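# Roll steel ball to printed spot, leave plate level

## Task

Tip the plate with the clear lid so the steel ball rolls and settles on the printed spot. Then set the plate back level. No other loose object may touch the plate or anything that tilts with it. The result only counts if it holds without the robot, so release the plate and move the grippers away at the end.

## Robot and tools

Robot: two Kinova Gen3 seven-joint arms, left_arm and right_arm, each with a Robotiq 2F-85 parallel gripper and a wrist camera. The names are labels only and do not refer to sides of an image. In the shared scene frame the origin sits on the table top midway between the arms, +z points up, +x points out over the table, and left_arm is on the +y side. Base roots: left_arm at (+0.002, +0.360, +0.258) m, right_arm at (-0.037, -0.199, +0.258) m, both slightly tilted. Any mounting plates and the metal frame behind the arms are fixed obstacles, and a "too close" warning counts them as part of the nearby arm.

execute_actions takes "actions", a list holding one action, one wait, or nothing, plus an optional "pictures" boolean (images come back by default). An empty list just reports the state. An action is {"rows": [...], "steps": n}, with n from 1 to 15 (default 15). Each control step lasts 1/30 s, each row is used for one step, and the last row repeats if the rows run out. A wait is {"steps": n} with n up to 300; it sends nothing new and returns once n steps have passed since the previous result, with your reply time counted among them. A refused call moves nothing.

Each row is a single flat list of 18 numbers covering both arms, even if only one arm moves: left_arm's 7 joint targets, its gripper position and gripper speed, then the same 9 for right_arm. Joint numbers are absolute target angles in radians in each arm's own joint space, in this order: waist, shoulder, upper arm roll, elbow, forearm roll, wrist pitch, wrist roll. Stated ranges: waist, upper arm roll, forearm roll and wrist roll -69.115 to 69.115; shoulder -2.250 to 2.250; elbow -2.580 to 2.580; wrist pitch -2.100 to 2.100. The true ends can differ by up to 0.013 rad. A target more than 0.013 past an end, and further out than the current angle, gets the call refused. A target past the true end is clipped there and reported as "joint sent to its limit", a line that may describe an earlier action still running. If that line is missing, it does not prove there is more room.

Gripper position is an absolute setting from -1 to +1: +1 fully open (85 mm), 0 about 41 mm, pads touching near -0.8, and -1 closes until blocked. Gripper speed, also from -1 to +1, sets how fast the gap changes: about 20 mm/s at -1, 85 at 0, 150 at +1. You cannot set force; a full close squeezes each pad with roughly 190 to 235 N. To hold firmly, send -1 and keep sending it. For a gentle hold, open first and then close to just under the object's width. To release, command a width larger than the object. To leave a gripper unchanged, repeat its previous two numbers, because a 0 is itself a command. Fingers that have stopped stay put until the position number changes by 0.01 or more, but they close again by themselves if the object gives way or slips. Closing pushes the fingertips about 13 mm further from the wrist, so keep that clearance above surfaces.

Motion: joints are limited in speed and acceleration and move together, so they arrive at the same moment and halt together when reversed. Each step's target stays within 0.304 rad of the measured angle for the first four joints and 0.266 rad for the last three. Targets that would move the gripper more than 70 mm are scaled back, so big moves need several calls, and after a long move an arm may still be short of its goal. Arms keep moving toward the last row while you think, and stop once they are nearly still or a step is HELD.

Results: the state line gives each gripper's end_effector_position (metres) and end_effector_quat_wxyz in the scene frame. The position is the point between the closed pads; closed fingertips reach about 19 mm past it, open ones about 6 mm. This printed position can be off, especially at long reach. The gripper's +z axis runs along the fingers and its y axis is the closing direction. Joint positions and Joint velocities list each arm's joints in order (rad, rad/s), and joint torques follow the same order. position_measured_pct is roughly 50 minus 50 times the actual finger position, so 0 means fully open. If it stops below about 90 before reaching the requested position, something is held or blocking; about 90 means the pads met on nothing or on something very thin. "joint command not followed" means the clearance check changed some joint targets while the rest of the row still ran. HELD marks steps on which your row was not sent. MOTOR HOT warns from 60 °C; at 75 °C an OVER-TEMPERATURE FAULT makes that arm sag. A TORQUE FAULT, caused by contact torque reaching a joint's load limit (47.5 N m for the first four joints, 29.9 for the last three, held weight included), stops the arm for 10 s.

zoom_image takes "camera" (cam_high, cam_low, cam_left_wrist or cam_right_wrist) and "region" [x0, y0, x1, y1] in image pixels, with (0,0) at top left and at most 504x504; all images are 672x504. read_manual with optional "section" ("licences") returns licence text only. finished_scene with "scene" (the current scene's number) ends and grades the scene permanently.

Avoid: knocking anything off the table, drops, slips, slamming or hard pushes, collisions or pressing between the arms, and leaving the plate held or touched at the end. External tugs on held parts or pushes on loose objects can happen at any time. Tilt the plate gently, confirm with the cameras that the ball is resting on the spot, level the plate, open the grippers, and withdraw.

Each tool is called after ">>>" as name([rows], argument=value, ...), one row to a line, values as JSON.

## Session

>>> execute_actions(actions=[])

Scene clock: 0.00 s of 4800.00 s.
left_arm: end_effector_position=(+0.3033, +0.5905, +0.2678) position_measured_pct=0.0 end_effector_quat_wxyz=(+0.367, +0.347, +0.805, -0.312) | right_arm: end_effector_position=(+0.5940, +0.4041, +0.2758) position_measured_pct=0.0 end_effector_quat_wxyz=(+0.184, -0.314, +0.868, +0.338)
Joint positions: left_arm=[-1.464  0.972  0.602  1.849  0.24   0.919 -0.601] | right_arm=[-0.508  1.565 -0.228  0.29  -0.207  0.815  1.828]
Joint velocities: left_arm=[-0.     0.    -0.    -0.     0.    -0.001 -0.   ] | right_arm=[-0.     0.001  0.     0.    -0.002  0.     0.   ]
Joint torques (N m, as the joint torque sensors report them, + toward a larger angle): no reading
Motor temperatures (°C, as the motors report them): left_arm=[32 39 30 32 37 43 37] | right_arm=[34 36 29 32 41 40 40]

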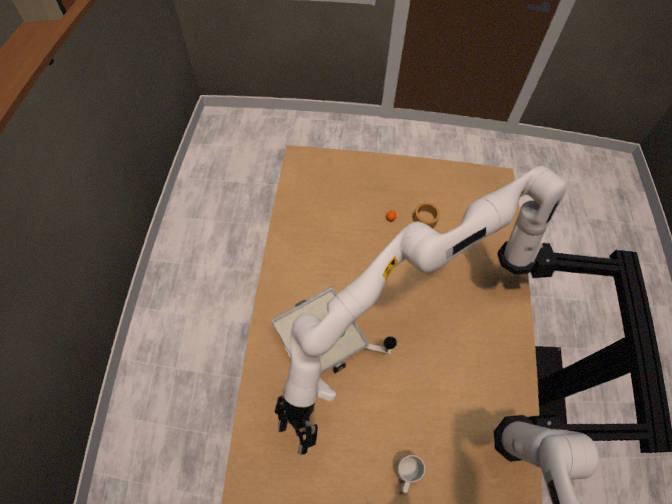

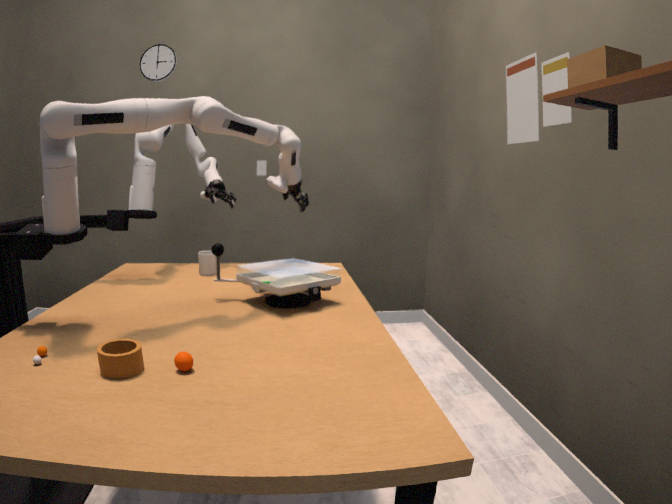

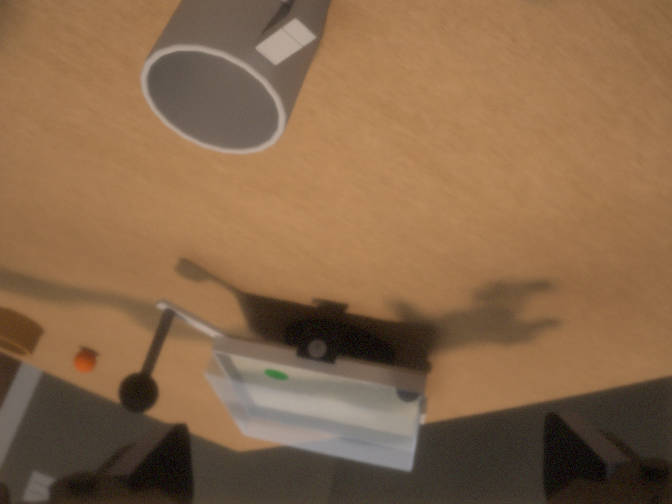

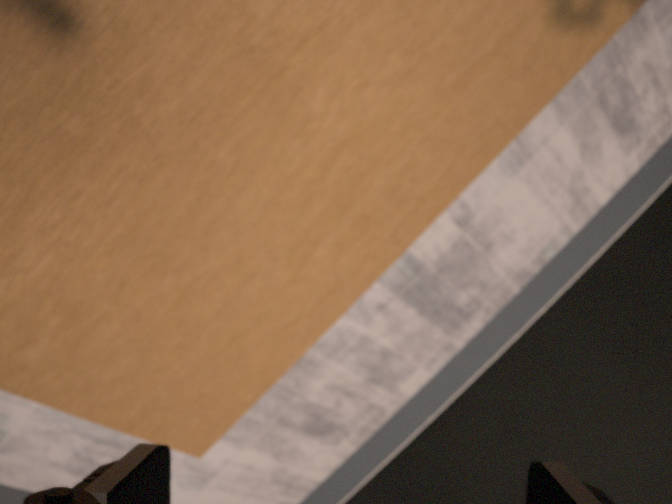

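>>> execute_actions([
  {"rows":[[-1.464,0.972,0.602,1.849,0.24,0.919,-0.601,1,0,-0.44,0.835,0,1.816,0,0.49,3.96,1,0]]},
], pictures=false)

>>> execute_actions([
  {"steps":120},
])

Scene clock: 7.03 s of 4800.00 s.
left_arm: end_effector_position=(+0.3032, +0.5906, +0.2677) position_measured_pct=0.0 end_effector_quat_wxyz=(+0.367, +0.347, +0.805, -0.312) | right_arm: end_effector_position=(+0.7029, +0.3033, +0.3878) position_measured_pct=0.0 end_effector_quat_wxyz=(+0.345, -0.436, +0.811, +0.178)
Joint positions: left_arm=[-1.464  0.972  0.602  1.849  0.24   0.919 -0.601] | right_arm=[-0.463  1.272 -0.077  0.583 -0.069  0.605  2.08 ]
Joint velocities: left_arm=[ 0.  0.  0. -0. -0.  0.  0.] | right_arm=[ 0.072 -0.782  0.235  0.777  0.214 -0.352  0.679]
Joint torques (N m, as the joint torque sensors report them, + toward a larger angle): left_arm=[  1.35 -16.92   6.21   0.52   1.8    2.    -0.35] | right_arm=[ -5.95 -30.44  -1.65  -9.73  -0.38  -1.41   0.01]
Motor temperatures (°C, as the motors report them): left_arm=[32 39 30 32 37 43 37] | right_arm=[34 37 29 32 41 40 40]
Steps of this call (steps 1 to 90: nothing new was sent; then 3.53 s passed at rest; steps 91 to 105: all 15 steps of this action). Readings (joint positions | what the end effector reports):
91: left_arm=[-1.464 0.972 0.602 1.849 0.240 0.919 -0.601] | right_arm=[-0.507 1.563 -0.227 0.292 -0.206 0.814 1.829] | left_arm position_measured_pct=0.0 | right_arm position_measured_pct=0.0
92: left_arm=[-1.464 0.972 0.602 1.849 0.240 0.919 -0.601] | right_arm=[-0.506 1.557 -0.224 0.298 -0.203 0.810 1.833] | left_arm position_measured_pct=0.0 | right_arm position_measured_pct=0.0
94: left_arm=[-1.464 0.972 0.602 1.849 0.240 0.919 -0.601] | right_arm=[-0.501 1.529 -0.205 0.328 -0.186 0.787 1.856] | left_arm position_measured_pct=0.0 | right_arm position_measured_pct=0.0
98: left_arm=[-1.464 0.972 0.602 1.849 0.240 0.919 -0.601] | right_arm=[-0.484 1.441 -0.147 0.414 -0.133 0.711 1.933] | left_arm position_measured_pct=0.0 | right_arm position_measured_pct=0.0
105: the state above

Scene clock: 11.03 s of 4800.00 s.
left_arm: end_effector_position=(+0.3032, +0.5906, +0.2677) position_measured_pct=0.0 end_effector_quat_wxyz=(+0.367, +0.347, +0.805, -0.312) | right_arm: end_effector_position=(+0.3623, +0.0319, +0.2536) position_measured_pct=0.0 end_effector_quat_wxyz=(-0.096, +0.990, -0.089, -0.045)
Joint positions: left_arm=[-1.464  0.972  0.602  1.849  0.24   0.919 -0.601] | right_arm=[-0.44   0.835  0.     1.816 -0.     0.49   3.96 ]
Joint velocities: left_arm=[ 0. -0.  0. -0.  0.  0. -0.] | right_arm=[ 0.    -0.001 -0.     0.     0.003  0.001  0.001]
Joint torques (N m, as the joint torque sensors report them, + toward a larger angle): left_arm=[  1.46 -17.     6.19   0.54   1.79   1.94  -0.34] | right_arm=[ -3.8  -19.48  -1.6   -4.49  -0.04   0.     0.07]
Motor temperatures (°C, as the motors report them): left_arm=[32 39 30 32 37 43 37] | right_arm=[34 37 29 32 41 40 40]
Steps of this call (steps 1 to 90: the robot went on to your last target; steps 91 to 120: nothing new was sent). Readings (joint positions | what the end effector reports):
1: left_arm=[-1.464 0.972 0.602 1.849 0.240 0.919 -0.601] | right_arm=[-0.461 1.245 -0.069 0.609 -0.063 0.594 2.103] | left_arm position_measured_pct=0.0 | right_arm position_measured_pct=0.0
2: left_arm=[-1.464 0.972 0.602 1.849 0.240 0.919 -0.601] | right_arm=[-0.459 1.218 -0.062 0.636 -0.056 0.584 2.127] | left_arm position_measured_pct=0.0 | right_arm position_measured_pct=0.0
4: left_arm=[-1.464 0.972 0.602 1.849 0.240 0.919 -0.601] | right_arm=[-0.455 1.163 -0.050 0.690 -0.045 0.565 2.175] | left_arm position_measured_pct=0.0 | right_arm position_measured_pct=0.0
8: left_arm=[-1.464 0.972 0.602 1.849 0.240 0.919 -0.601] | right_arm=[-0.449 1.049 -0.031 0.807 -0.028 0.536 2.277] | left_arm position_measured_pct=0.0 | right_arm position_measured_pct=0.0
120: the state above
All arms were judged still, so your last target was given up. Only a new action makes them travel on or press farther. Fingers that are still opening or closing keep moving.

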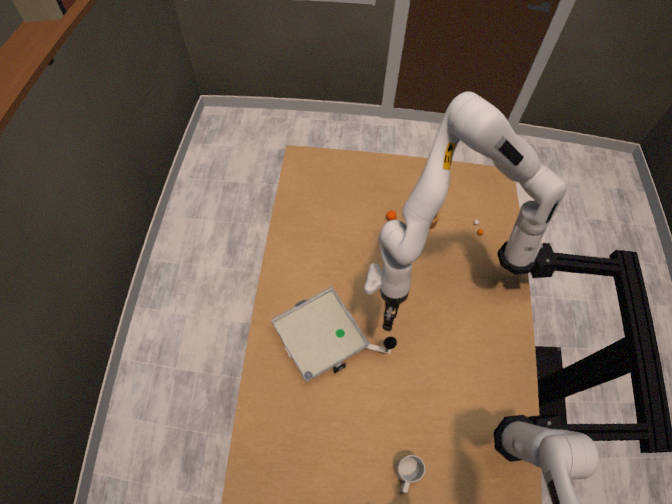

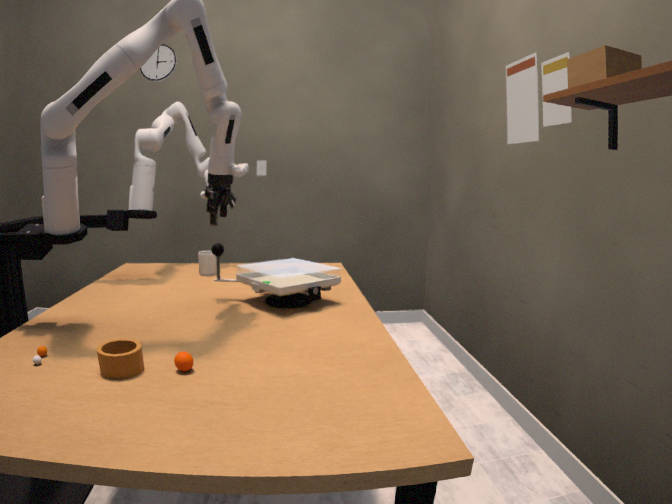

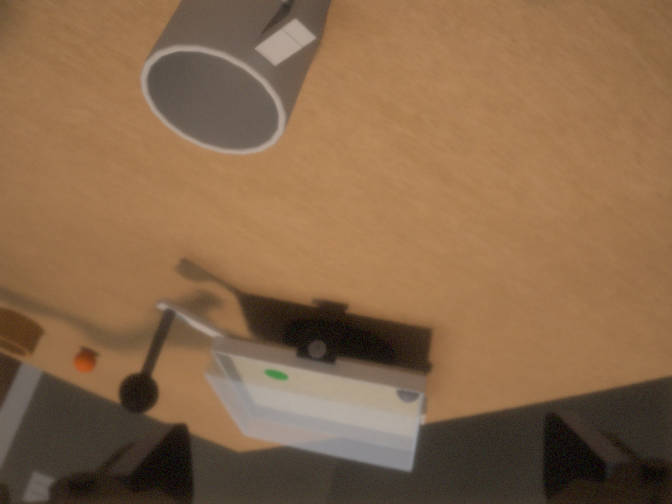

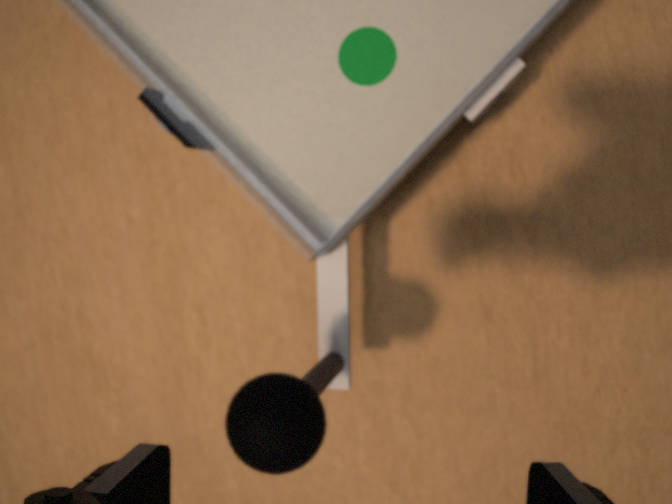

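>>> execute_actions([
  {"rows":[[-1.464,0.972,0.602,1.849,0.24,0.919,-0.601,1,0,-0.482,0.857,0,1.748,0,0.536,3.918,1,0]]},
], pictures=false)

>>> execute_actions([
  {"rows":[[-1.464,0.972,0.602,1.849,0.24,0.919,-0.601,1,0,-0.482,1.0708,0,1.7153,0,0.3555,3.918,1,0]]},
], pictures=false)

>>> execute_actions([
  {"steps":30},
])

>>> zoom_image(camera="cam_low", region=[160, 200, 380, 340])

Scene clock: 19.93 s of 4800.00 s.
left_arm: end_effector_position=(+0.3032, +0.5906, +0.2677) position_measured_pct=0.0 end_effector_quat_wxyz=(+0.367, +0.347, +0.805, -0.312) | right_arm: end_effector_position=(+0.3680, +0.0586, +0.2589) position_measured_pct=0.0 end_effector_quat_wxyz=(-0.096, +0.990, -0.089, -0.045)
Joint positions: left_arm=[-1.464  0.972  0.602  1.849  0.24   0.919 -0.601] | right_arm=[-0.482  0.857 -0.     1.748 -0.     0.536  3.918]
Joint velocities: left_arm=[ 0.    -0.    -0.     0.     0.     0.001 -0.   ] | right_arm=[-0.004  0.002 -0.    -0.     0.002  0.    -0.001]
Joint torques (N m, as the joint torque sensors report them, + toward a larger angle): left_arm=[  1.34 -16.96   6.24   0.44   1.75   1.92  -0.31] | right_arm=[ -3.79 -19.93  -1.34  -5.17  -0.14  -0.08   0.  ]
Motor temperatures (°C, as the motors report them): left_arm=[32 39 30 32 37 43 37] | right_arm=[34 37 29 33 41 40 40]
Steps of this call (steps 1 to 90: nothing new was sent; then 5.40 s passed at rest; steps 91 to 105: all 15 steps of this action). Readings (joint positions | what the end effector reports):
91: left_arm=[-1.464 0.972 0.602 1.849 0.240 0.919 -0.601] | right_arm=[-0.441 0.835 0.000 1.815 0.000 0.491 3.960] | left_arm position_measured_pct=0.0 | right_arm position_measured_pct=0.0
92: left_arm=[-1.464 0.972 0.602 1.849 0.240 0.919 -0.601] | right_arm=[-0.445 0.838 0.001 1.810 0.000 0.495 3.956] | left_arm position_measured_pct=0.0 | right_arm position_measured_pct=0.0
94: left_arm=[-1.464 0.972 0.602 1.849 0.240 0.919 -0.601] | right_arm=[-0.463 0.848 0.002 1.784 0.000 0.512 3.941] | left_arm position_measured_pct=0.0 | right_arm position_measured_pct=0.0
98: left_arm=[-1.464 0.972 0.602 1.849 0.240 0.919 -0.601] | right_arm=[-0.480 0.855 -0.001 1.750 -0.000 0.534 3.919] | left_arm position_measured_pct=0.0 | right_arm position_measured_pct=0.0
105: the state above

Scene clock: 20.43 s of 4800.00 s.
left_arm: end_effector_position=(+0.3032, +0.5906, +0.2677) position_measured_pct=0.0 end_effector_quat_wxyz=(+0.367, +0.347, +0.805, -0.312) | right_arm: end_effector_position=(+0.3618, +0.0785, +0.1648) position_measured_pct=0.0 end_effector_quat_wxyz=(-0.097, +0.990, -0.089, -0.044)
Joint positions: left_arm=[-1.464  0.972  0.602  1.849  0.24   0.919 -0.601] | right_arm=[-0.482  1.066 -0.     1.716 -0.     0.356  3.918]
Joint velocities: left_arm=[-0. -0. -0.  0. -0.  0. -0.] | right_arm=[-0.002  0.037  0.001 -0.012  0.002 -0.009  0.001]
Joint torques (N m, as the joint torque sensors report them, + toward a larger angle): left_arm=[  1.54 -16.87   6.19   0.42   1.83   2.01  -0.34] | right_arm=[ -4.5  -21.    -1.64  -3.36   0.06  -0.11  -0.06]
Motor temperatures (°C, as the motors report them): left_arm=[32 39 30 32 37 43 37] | right_arm=[34 37 29 33 41 40 40]
Steps of this call (steps 1 to 15: all 15 steps of this action). Readings (joint positions | what the end effector reports):
1: left_arm=[-1.464 0.972 0.602 1.849 0.240 0.919 -0.601] | right_arm=[-0.482 0.858 -0.000 1.748 -0.000 0.535 3.918] | left_arm position_measured_pct=0.0 | right_arm position_measured_pct=0.0
2: left_arm=[-1.464 0.972 0.602 1.849 0.240 0.919 -0.601] | right_arm=[-0.482 0.865 0.000 1.746 -0.000 0.531 3.918] | left_arm position_measured_pct=0.0 | right_arm position_measured_pct=0.0
4: left_arm=[-1.464 0.972 0.602 1.849 0.240 0.919 -0.601] | right_arm=[-0.482 0.894 0.000 1.742 0.000 0.508 3.918] | left_arm position_measured_pct=0.0 | right_arm position_measured_pct=0.0
8: left_arm=[-1.464 0.972 0.602 1.849 0.240 0.919 -0.601] | right_arm=[-0.482 1.001 -0.000 1.726 -0.000 0.418 3.918] | left_arm position_measured_pct=0.0 | right_arm position_measured_pct=0.0
15: the state above

Scene clock: 21.43 s of 4800.00 s.
left_arm: end_effector_position=(+0.3032, +0.5906, +0.2677) position_measured_pct=0.0 end_effector_quat_wxyz=(+0.367, +0.347, +0.805, -0.312) | right_arm: end_effector_position=(+0.3605, +0.0781, +0.1627) position_measured_pct=0.0 end_effector_quat_wxyz=(-0.096, +0.990, -0.089, -0.045)
Joint positions: left_arm=[-1.464  0.972  0.602  1.849  0.24   0.919 -0.601] | right_arm=[-0.482  1.071  0.     1.715 -0.     0.355  3.918]
Joint velocities: left_arm=[-0.  0.  0.  0. -0.  0.  0.] | right_arm=[-0.     0.001 -0.     0.001  0.001  0.001 -0.001]
Joint torques (N m, as the joint torque sensors report them, + toward a larger angle): left_arm=[  1.55 -17.14   6.06   0.52   1.64   1.98  -0.31] | right_arm=[ -3.91 -20.98  -1.56  -3.65  -0.2   -0.15   0.16]
Motor temperatures (°C, as the motors report them): left_arm=[32 39 30 32 37 43 37] | right_arm=[34 37 29 33 41 40 40]
Steps of this call (steps 1 to 15: the robot went on to your last target; steps 16 to 30: nothing new was sent). Readings (joint positions | what the end effector reports):
1: left_arm=[-1.464 0.972 0.602 1.849 0.240 0.919 -0.601] | right_arm=[-0.482 1.067 -0.000 1.716 0.000 0.356 3.918] | left_arm position_measured_pct=0.0 | right_arm position_measured_pct=0.0
2: left_arm=[-1.464 0.972 0.602 1.849 0.240 0.919 -0.601] | right_arm=[-0.482 1.068 -0.000 1.715 0.000 0.356 3.918] | left_arm position_measured_pct=0.0 | right_arm position_measured_pct=0.0
4: left_arm=[-1.464 0.972 0.602 1.849 0.240 0.919 -0.601] | right_arm=[-0.482 1.069 -0.000 1.715 -0.000 0.356 3.918] | left_arm position_measured_pct=0.0 | right_arm position_measured_pct=0.0
8: left_arm=[-1.464 0.972 0.602 1.849 0.240 0.919 -0.601] | right_arm=[-0.482 1.070 -0.000 1.715 -0.000 0.356 3.918] | left_arm position_measured_pct=0.0 | right_arm position_measured_pct=0.0
30: the state above
All arms were judged still, so your last target was given up. Only a new action makes them travel on or press farther. Fingers that are still opening or closing keep moving.

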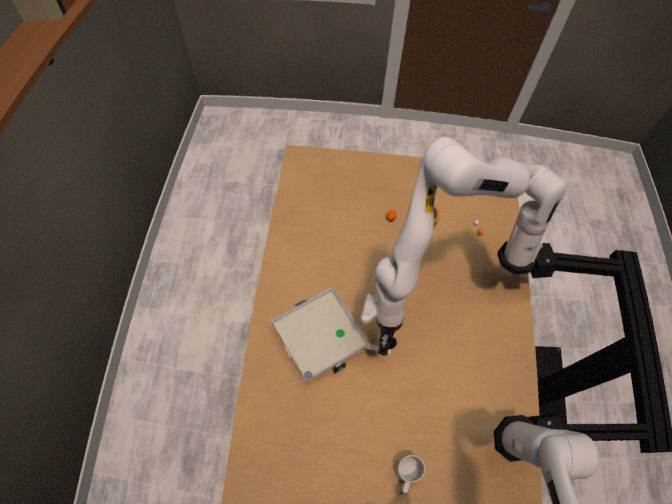

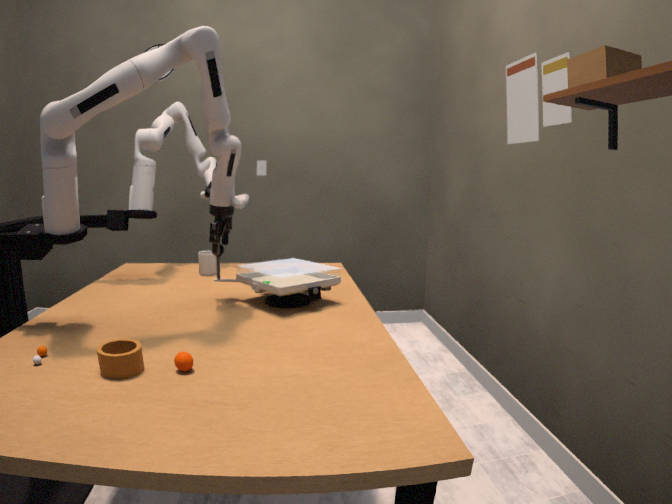

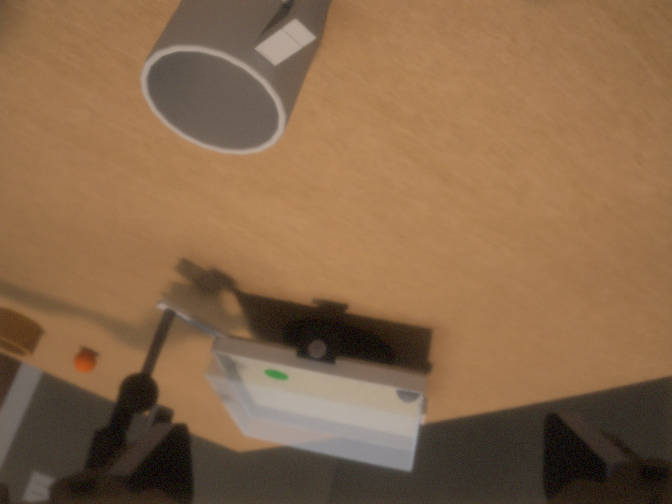

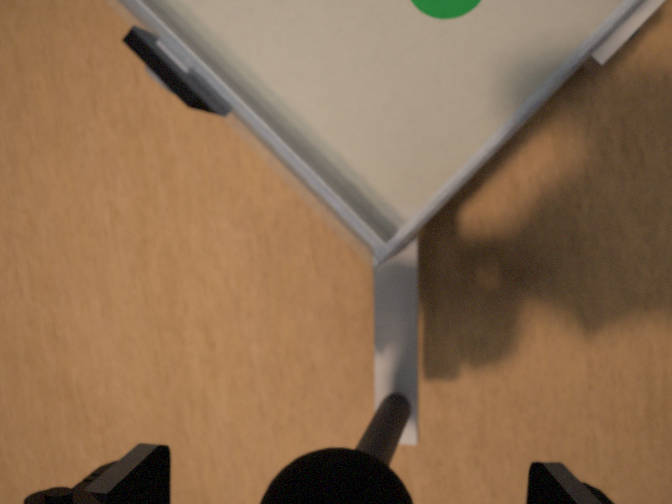

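Region (160, 200, 380, 340) of cam_low's 672x504 image, scaled by 2.291, with more detail than that image has; it fills the top 321 rows of this view, and the rest is white.

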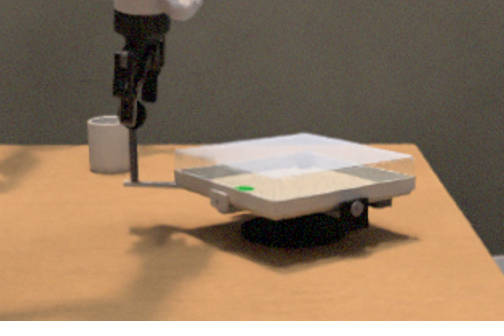

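>>> execute_actions([
  {"rows":[[-1.464,0.972,0.602,1.849,0.24,0.919,-0.601,1,0,-0.482,1.0866,0,1.7101,0,0.3449,3.918,1,0]],"steps":10},
], pictures=false)

>>> execute_actions([
  {"rows":[[-1.464,0.972,0.602,1.849,0.24,0.919,-0.601,1,0,-0.482,1.0866,0,1.7101,0,0.3449,3.918,-0.15,-0.6]]},
], pictures=false)

>>> execute_actions([
  {"steps":60},
])

Scene clock: 31.07 s of 4800.00 s.
left_arm: end_effector_position=(+0.3032, +0.5906, +0.2677) position_measured_pct=0.0 end_effector_quat_wxyz=(+0.367, +0.347, +0.805, -0.312) | right_arm: end_effector_position=(+0.3601, +0.0795, +0.1560) position_measured_pct=0.0 end_effector_quat_wxyz=(-0.096, +0.990, -0.089, -0.045)
Joint positions: left_arm=[-1.464  0.972  0.602  1.849  0.24   0.919 -0.601] | right_arm=[-0.482  1.086 -0.     1.71   0.     0.345  3.918]
Joint velocities: left_arm=[-0. -0. -0.  0. -0.  0. -0.] | right_arm=[ 0.001  0.004  0.    -0.001 -0.     0.    -0.001]
Joint torques (N m, as the joint torque sensors report them, + toward a larger angle): left_arm=[  1.39 -17.09   6.14   0.4    1.8    2.03  -0.32] | right_arm=[ -3.84 -21.44  -1.68  -3.82   0.1    0.14  -0.14]
Motor temperatures (°C, as the motors report them): left_arm=[32 39 30 32 37 43 37] | right_arm=[34 37 29 33 41 40 40]
Steps of this call (steps 1 to 90: nothing new was sent; then 6.30 s passed at rest; steps 91 to 100: all 10 steps of this action). Readings (joint positions | what the end effector reports):
91: left_arm=[-1.464 0.972 0.602 1.849 0.240 0.919 -0.601] | right_arm=[-0.482 1.072 0.000 1.715 -0.000 0.355 3.918] | left_arm position_measured_pct=0.0 | right_arm position_measured_pct=0.0
92: left_arm=[-1.464 0.972 0.602 1.849 0.240 0.919 -0.601] | right_arm=[-0.482 1.077 0.000 1.713 0.000 0.352 3.918] | left_arm position_measured_pct=0.0 | right_arm position_measured_pct=0.0
94: left_arm=[-1.464 0.972 0.602 1.849 0.240 0.919 -0.601] | right_arm=[-0.482 1.084 -0.000 1.711 -0.000 0.347 3.918] | left_arm position_measured_pct=0.0 | right_arm position_measured_pct=0.0
98: left_arm=[-1.464 0.972 0.602 1.849 0.240 0.919 -0.601] | right_arm=[-0.482 1.086 -0.000 1.710 0.000 0.345 3.918] | left_arm position_measured_pct=0.0 | right_arm position_measured_pct=0.0
100: the state above

Scene clock: 31.57 s of 4800.00 s.
left_arm: end_effector_position=(+0.3032, +0.5906, +0.2677) position_measured_pct=0.0 end_effector_quat_wxyz=(+0.367, +0.347, +0.805, -0.312) | right_arm: end_effector_position=(+0.3600, +0.0795, +0.1559) position_measured_pct=19.8 end_effector_quat_wxyz=(-0.096, +0.990, -0.089, -0.045)
Joint positions: left_arm=[-1.464  0.972  0.602  1.849  0.24   0.919 -0.601] | right_arm=[-0.482  1.087  0.     1.71   0.     0.345  3.918]
Joint velocities: left_arm=[-0.    -0.001  0.     0.     0.    -0.    -0.001] | right_arm=[-0.001 -0.002 -0.     0.     0.002 -0.001  0.001]
Joint torques (N m, as the joint torque sensors report them, + toward a larger angle): left_arm=[  1.39 -16.96   6.08   0.6    1.77   1.95  -0.33] | right_arm=[ -4.11 -21.46  -1.52  -3.45  -0.02  -0.19  -0.08]
Motor temperatures (°C, as the motors report them): left_arm=[32 39 30 32 37 43 37] | right_arm=[34 37 29 33 41 40 40]
Steps of this call (steps 1 to 15: all 15 steps of this action). Readings (joint positions | what the end effector reports):
1: left_arm=[-1.464 0.972 0.602 1.849 0.240 0.919 -0.601] | right_arm=[-0.482 1.086 -0.000 1.710 0.000 0.345 3.918] | left_arm position_measured_pct=0.0 | right_arm position_measured_pct=0.0
2: left_arm=[-1.464 0.972 0.602 1.849 0.240 0.919 -0.601] | right_arm=[-0.482 1.086 0.000 1.710 0.000 0.345 3.918] | left_arm position_measured_pct=0.0 | right_arm position_measured_pct=0.4
4: left_arm=[-1.464 0.972 0.602 1.849 0.240 0.919 -0.601] | right_arm=[-0.482 1.086 0.000 1.710 0.000 0.345 3.918] | left_arm position_measured_pct=0.0 | right_arm position_measured_pct=2.8
8: left_arm=[-1.464 0.972 0.602 1.849 0.240 0.919 -0.601] | right_arm=[-0.482 1.087 0.000 1.710 0.000 0.345 3.918] | left_arm position_measured_pct=0.0 | right_arm position_measured_pct=8.7
15: the state above

Scene clock: 33.57 s of 4800.00 s.
left_arm: end_effector_position=(+0.3032, +0.5906, +0.2677) position_measured_pct=0.0 end_effector_quat_wxyz=(+0.367, +0.347, +0.805, -0.312) | right_arm: end_effector_position=(+0.3604, +0.0811, +0.1568) position_measured_pct=54.0 end_effector_quat_wxyz=(-0.097, +0.990, -0.089, -0.045)
Joint positions: left_arm=[-1.464  0.972  0.602  1.849  0.24   0.919 -0.601] | right_arm=[-0.483  1.085 -0.001  1.709 -0.     0.344  3.918]
Joint velocities: left_arm=[-0.    -0.001 -0.    -0.    -0.    -0.001 -0.   ] | right_arm=[ 0.001  0.    -0.    -0.     0.001 -0.    -0.002]
Joint torques (N m, as the joint torque sensors report them, + toward a larger angle): left_arm=[  1.4  -17.06   6.09   0.43   1.75   2.07  -0.3 ] | right_arm=[ -3.07 -20.45  -0.63  -3.     0.32   0.35  -0.06]
Motor temperatures (°C, as the motors report them): left_arm=[32 39 30 32 37 43 37] | right_arm=[34 37 29 33 41 40 40]
Steps of this call (steps 1 to 15: the robot went on to your last target; steps 16 to 60: nothing new was sent). Readings (joint positions | what the end effector reports):
1: left_arm=[-1.464 0.972 0.602 1.849 0.240 0.919 -0.601] | right_arm=[-0.482 1.087 0.000 1.710 0.000 0.345 3.918] | left_arm position_measured_pct=0.0 | right_arm position_measured_pct=21.8
2: left_arm=[-1.464 0.972 0.602 1.849 0.240 0.919 -0.601] | right_arm=[-0.482 1.087 0.000 1.710 0.000 0.345 3.918] | left_arm position_measured_pct=0.0 | right_arm position_measured_pct=23.4
4: left_arm=[-1.464 0.972 0.602 1.849 0.240 0.919 -0.601] | right_arm=[-0.482 1.087 -0.000 1.710 -0.000 0.345 3.918] | left_arm position_measured_pct=0.0 | right_arm position_measured_pct=26.6
8: left_arm=[-1.464 0.972 0.602 1.849 0.240 0.919 -0.601] | right_arm=[-0.482 1.087 0.000 1.710 -0.000 0.345 3.918] | left_arm position_measured_pct=0.0 | right_arm position_measured_pct=32.9
60: the state above
All arms were judged still, so your last target was given up. Only a new action makes them travel on or press farther. Fingers that are still opening or closing keep moving.

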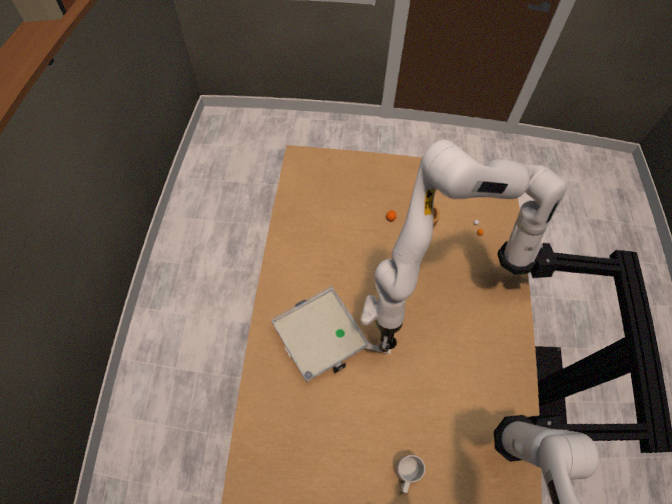

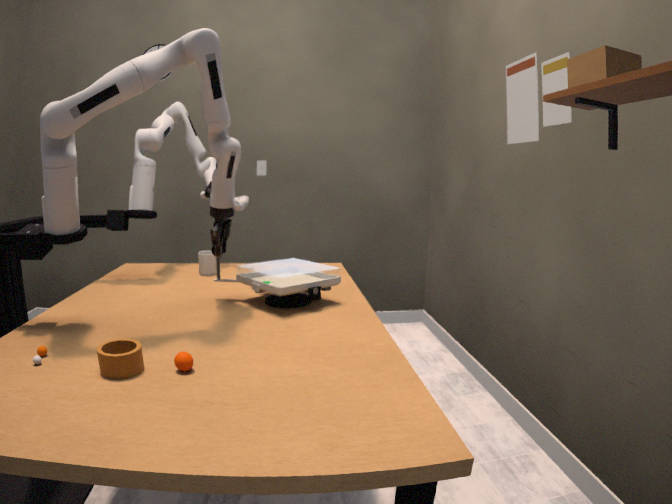

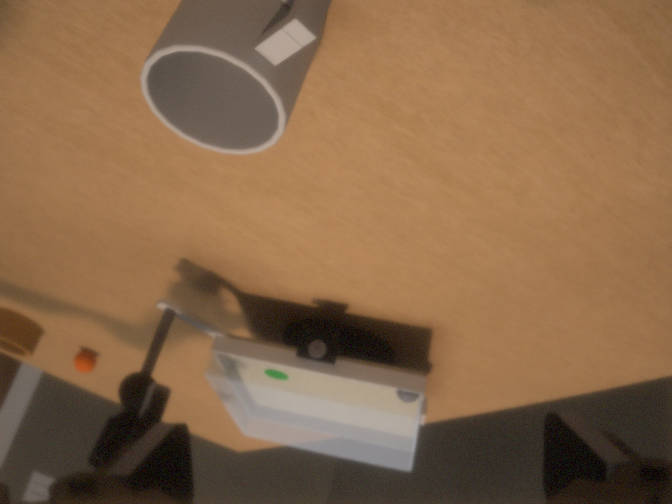

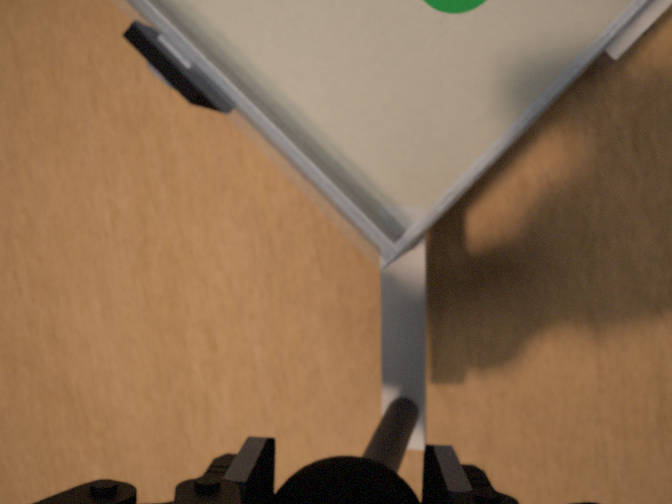

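>>> execute_actions([
  {"rows":[[-1.464,0.972,0.602,1.849,0.24,0.919,-0.601,1,0,-0.482,1.0866,0,1.7101,0,0.3449,3.918,0.1,-0.6]]},
], pictures=false)

>>> execute_actions([
  {"rows":[[-1.464,0.972,0.602,1.849,0.24,0.919,-0.601,1,0,-0.4749,1.0816,0,1.7238,0,0.3362,3.918,0.1,-0.6]]},
], pictures=false)

>>> execute_actions([
  {"steps":30},
])

Scene clock: 38.80 s of 4800.00 s.
left_arm: end_effector_position=(+0.3032, +0.5906, +0.2677) position_measured_pct=0.0 end_effector_quat_wxyz=(+0.367, +0.347, +0.805, -0.312) | right_arm: end_effector_position=(+0.3600, +0.0795, +0.1559) position_measured_pct=45.2 end_effector_quat_wxyz=(-0.096, +0.990, -0.089, -0.045)
Joint positions: left_arm=[-1.464  0.972  0.602  1.849  0.24   0.919 -0.601] | right_arm=[-0.482  1.087  0.     1.71   0.     0.345  3.918]
Joint velocities: left_arm=[-0.     0.001  0.    -0.    -0.    -0.     0.   ] | right_arm=[ 0.002  0.001 -0.    -0.     0.001 -0.    -0.002]
Joint torques (N m, as the joint torque sensors report them, + toward a larger angle): left_arm=[  1.38 -17.01   6.26   0.52   1.77   1.99  -0.33] | right_arm=[ -4.3  -21.37  -1.51  -3.35   0.12  -0.09  -0.16]
Motor temperatures (°C, as the motors report them): left_arm=[32 39 30 32 37 43 37] | right_arm=[34 37 29 33 41 40 40]
Steps of this call (steps 1 to 90: nothing new was sent; then 1.73 s passed at rest; steps 91 to 105: all 15 steps of this action). Readings (joint positions | what the end effector reports):
91: left_arm=[-1.464 0.972 0.602 1.849 0.240 0.919 -0.601] | right_arm=[-0.483 1.085 -0.001 1.709 -0.000 0.344 3.918] | left_arm position_measured_pct=0.0 | right_arm position_measured_pct=54.0
92: left_arm=[-1.464 0.972 0.602 1.849 0.240 0.919 -0.601] | right_arm=[-0.483 1.086 -0.001 1.709 -0.000 0.344 3.918] | left_arm position_measured_pct=0.0 | right_arm position_measured_pct=53.6
94: left_arm=[-1.464 0.972 0.602 1.849 0.240 0.919 -0.601] | right_arm=[-0.483 1.086 -0.001 1.709 -0.000 0.344 3.918] | left_arm position_measured_pct=0.0 | right_arm position_measured_pct=51.2
98: left_arm=[-1.464 0.972 0.602 1.849 0.240 0.919 -0.601] | right_arm=[-0.482 1.086 0.000 1.710 0.000 0.345 3.918] | left_arm position_measured_pct=0.0 | right_arm position_measured_pct=46.0
105: the state above

Scene clock: 39.30 s of 4800.00 s.
left_arm: end_effector_position=(+0.3032, +0.5906, +0.2677) position_measured_pct=0.0 end_effector_quat_wxyz=(+0.367, +0.347, +0.805, -0.312) | right_arm: end_effector_position=(+0.3597, +0.0769, +0.1569) position_measured_pct=45.2 end_effector_quat_wxyz=(-0.098, +0.990, -0.092, -0.044)
Joint positions: left_arm=[-1.464  0.972  0.602  1.849  0.24   0.919 -0.601] | right_arm=[-0.476  1.081 -0.002  1.722 -0.001  0.334  3.918]
Joint velocities: left_arm=[-0.  0. -0. -0.  0. -0. -0.] | right_arm=[-0.002 -0.001 -0.     0.     0.001  0.     0.   ]
Joint torques (N m, as the joint torque sensors report them, + toward a larger angle): left_arm=[  1.46 -17.06   6.13   0.54   1.76   2.01  -0.27] | right_arm=[ -2.68 -20.46  -0.13  -1.83   0.28   0.69   0.03]
Motor temperatures (°C, as the motors report them): left_arm=[32 39 30 32 37 43 37] | right_arm=[34 37 29 33 41 40 40]
Steps of this call (steps 1 to 15: all 15 steps of this action). Readings (joint positions | what the end effector reports):
1: left_arm=[-1.464 0.972 0.602 1.849 0.240 0.919 -0.601] | right_arm=[-0.481 1.086 -0.000 1.711 -0.000 0.344 3.918] | left_arm position_measured_pct=0.0 | right_arm position_measured_pct=45.2
2: left_arm=[-1.464 0.972 0.602 1.849 0.240 0.919 -0.601] | right_arm=[-0.479 1.084 -0.001 1.715 -0.000 0.341 3.918] | left_arm position_measured_pct=0.0 | right_arm position_measured_pct=45.2
4: left_arm=[-1.464 0.972 0.602 1.849 0.240 0.919 -0.601] | right_arm=[-0.477 1.082 -0.001 1.720 -0.001 0.336 3.918] | left_arm position_measured_pct=0.0 | right_arm position_measured_pct=45.2
8: left_arm=[-1.464 0.972 0.602 1.849 0.240 0.919 -0.601] | right_arm=[-0.476 1.081 -0.002 1.722 -0.001 0.335 3.918] | left_arm position_measured_pct=0.0 | right_arm position_measured_pct=45.2
15: the state above

Scene clock: 40.30 s of 4800.00 s.
left_arm: end_effector_position=(+0.3032, +0.5906, +0.2677) position_measured_pct=0.0 end_effector_quat_wxyz=(+0.367, +0.347, +0.805, -0.312) | right_arm: end_effector_position=(+0.3597, +0.0769, +0.1569) position_measured_pct=45.2 end_effector_quat_wxyz=(-0.098, +0.990, -0.092, -0.044)
Joint positions: left_arm=[-1.464  0.972  0.602  1.849  0.24   0.919 -0.601] | right_arm=[-0.476  1.081 -0.002  1.722 -0.001  0.335  3.918]
Joint velocities: left_arm=[-0.    -0.    -0.    -0.    -0.     0.     0.001] | right_arm=[-0.001 -0.002  0.     0.    -0.001 -0.     0.   ]
Joint torques (N m, as the joint torque sensors report them, + toward a larger angle): left_arm=[  1.5  -16.99   6.19   0.52   1.79   2.04  -0.31] | right_arm=[ -3.1  -20.81  -0.04  -2.02   0.31   0.84   0.03]
Motor temperatures (°C, as the motors report them): left_arm=[32 39 30 32 37 43 37] | right_arm=[34 37 29 33 41 40 40]
Steps of this call (steps 1 to 15: the robot went on to your last target; steps 16 to 30: nothing new was sent). Readings (joint positions | what the end effector reports):
1: left_arm=[-1.464 0.972 0.602 1.849 0.240 0.919 -0.601] | right_arm=[-0.476 1.081 -0.002 1.722 -0.001 0.334 3.918] | left_arm position_measured_pct=0.0 | right_arm position_measured_pct=45.2
2: left_arm=[-1.464 0.972 0.602 1.849 0.240 0.919 -0.601] | right_arm=[-0.476 1.081 -0.002 1.722 -0.001 0.335 3.918] | left_arm position_measured_pct=0.0 | right_arm position_measured_pct=45.2
4: left_arm=[-1.464 0.972 0.602 1.849 0.240 0.919 -0.601] | right_arm=[-0.476 1.081 -0.002 1.722 -0.001 0.335 3.918] | left_arm position_measured_pct=0.0 | right_arm position_measured_pct=45.2
8: left_arm=[-1.464 0.972 0.602 1.849 0.240 0.919 -0.601] | right_arm=[-0.476 1.081 -0.002 1.722 -0.001 0.335 3.918] | left_arm position_measured_pct=0.0 | right_arm position_measured_pct=45.2
30: the state above
All arms were judged still, so your last target was given up. Only a new action makes them travel on or press farther. Fingers that are still opening or closing keep moving.

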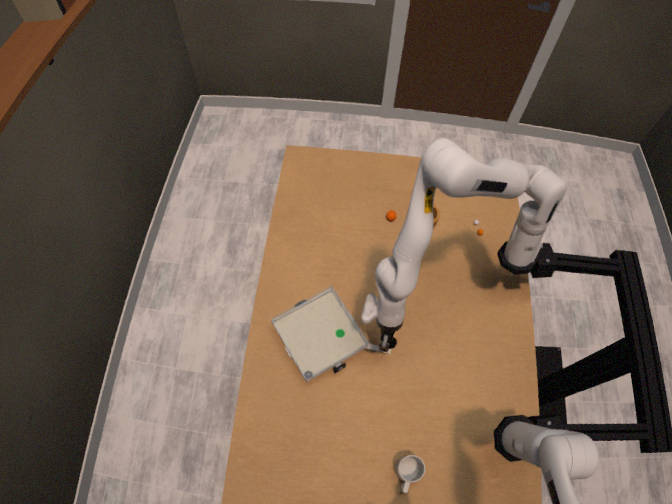

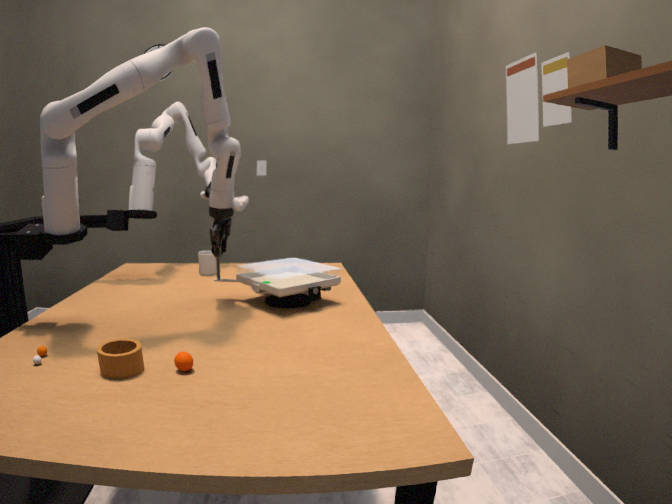

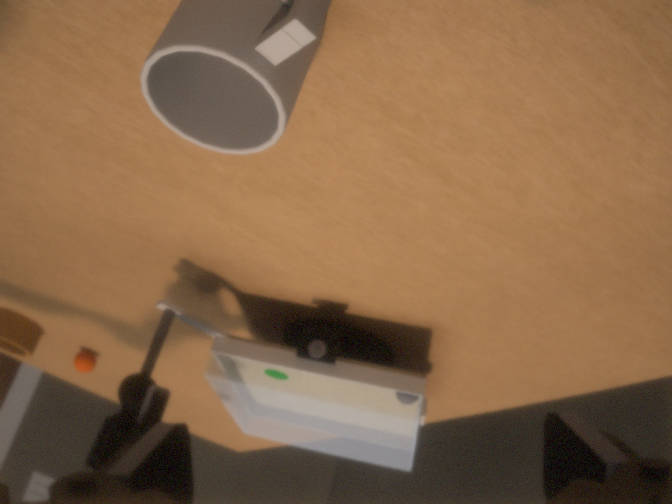

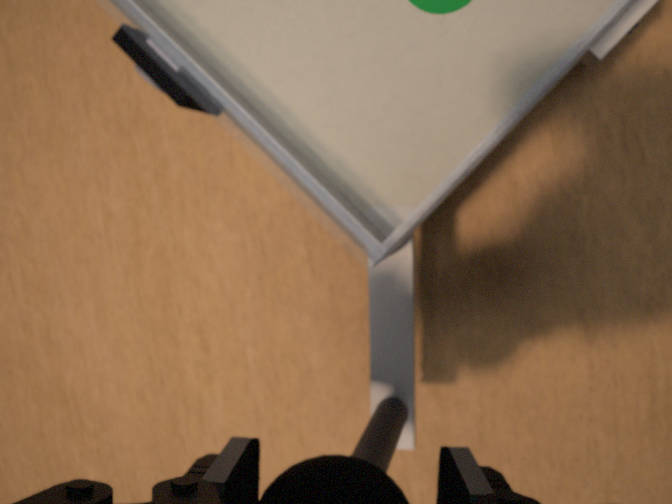

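>>> execute_actions(actions=[])

Scene clock: 49.97 s of 4800.00 s.
left_arm: end_effector_position=(+0.3032, +0.5906, +0.2677) position_measured_pct=0.0 end_effector_quat_wxyz=(+0.367, +0.347, +0.805, -0.312) | right_arm: end_effector_position=(+0.3597, +0.0769, +0.1569) position_measured_pct=45.2 end_effector_quat_wxyz=(-0.098, +0.990, -0.092, -0.044)
Joint positions: left_arm=[-1.464  0.972  0.602  1.849  0.24   0.919 -0.601] | right_arm=[-0.476  1.081 -0.002  1.722 -0.001  0.335  3.918]
Joint velocities: left_arm=[-0.    -0.002 -0.     0.    -0.    -0.     0.   ] | right_arm=[ 0.    -0.002  0.    -0.    -0.002  0.    -0.001]
Joint torques (N m, as the joint torque sensors report them, + toward a larger angle): left_arm=[  1.27 -17.03   6.31   0.56   1.78   1.97  -0.38] | right_arm=[ -2.97 -20.47  -0.24  -1.91   0.29   0.83   0.06]
Motor temperatures (°C, as the motors report them): left_arm=[32 39 30 32 37 43 37] | right_arm=[34 37 29 32 41 40 40]
Steps of this call (steps 1 to 90: nothing new was sent; then 6.67 s passed at rest). Readings (joint positions | what the end effector reports):
1: left_arm=[-1.464 0.972 0.602 1.849 0.240 0.919 -0.601] | right_arm=[-0.476 1.081 -0.002 1.722 -0.001 0.335 3.918] | left_arm position_measured_pct=0.0 | right_arm position_measured_pct=45.2
2: left_arm=[-1.464 0.972 0.602 1.849 0.240 0.919 -0.601] | right_arm=[-0.476 1.081 -0.002 1.722 -0.001 0.335 3.918] | left_arm position_measured_pct=0.0 | right_arm position_measured_pct=45.2
4: left_arm=[-1.464 0.972 0.602 1.849 0.240 0.919 -0.601] | right_arm=[-0.476 1.081 -0.002 1.722 -0.001 0.335 3.918] | left_arm position_measured_pct=0.0 | right_arm position_measured_pct=45.2
8: left_arm=[-1.464 0.972 0.602 1.849 0.240 0.919 -0.601] | right_arm=[-0.476 1.081 -0.002 1.722 -0.001 0.335 3.918] | left_arm position_measured_pct=0.0 | right_arm position_measured_pct=45.2
90: the state above

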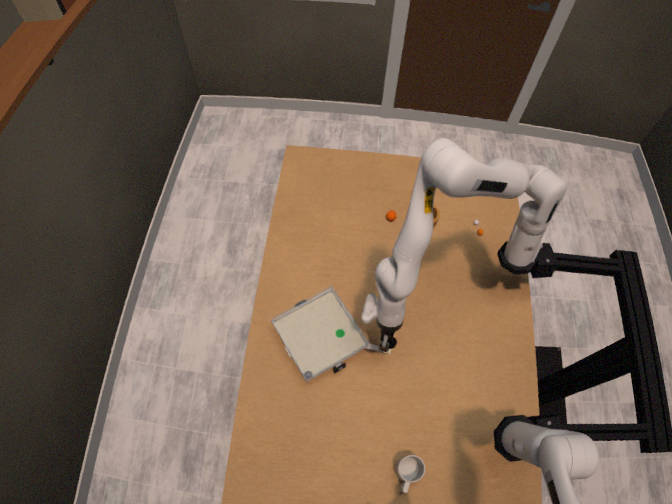

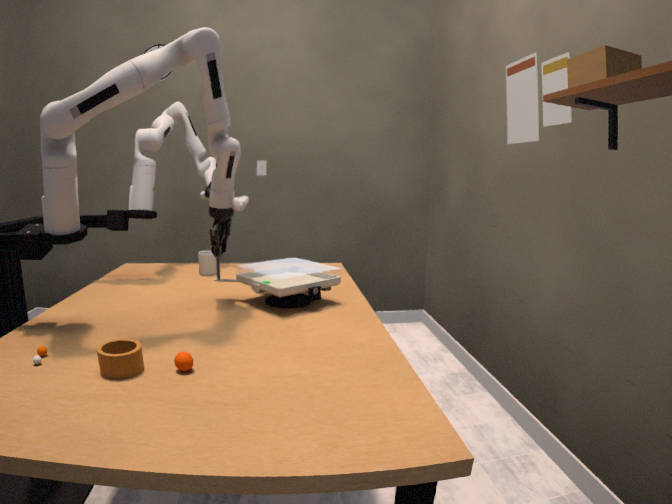

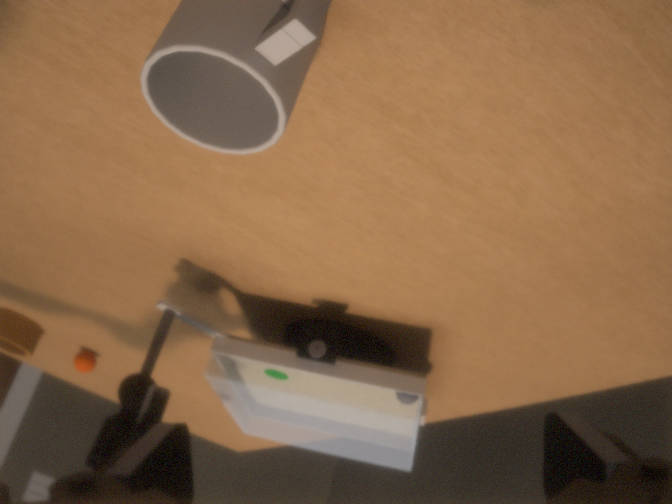

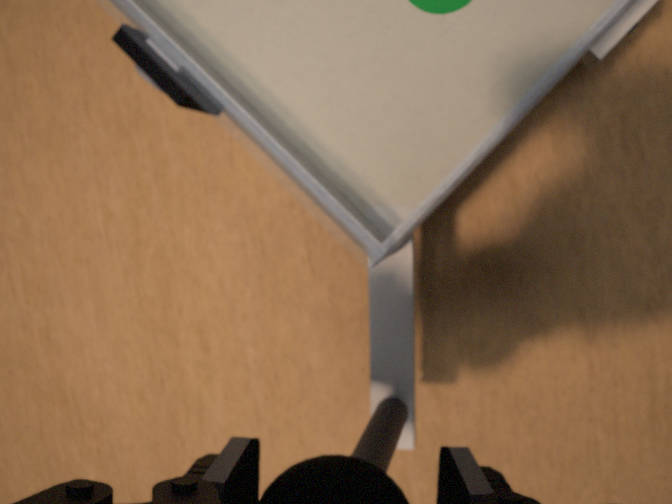

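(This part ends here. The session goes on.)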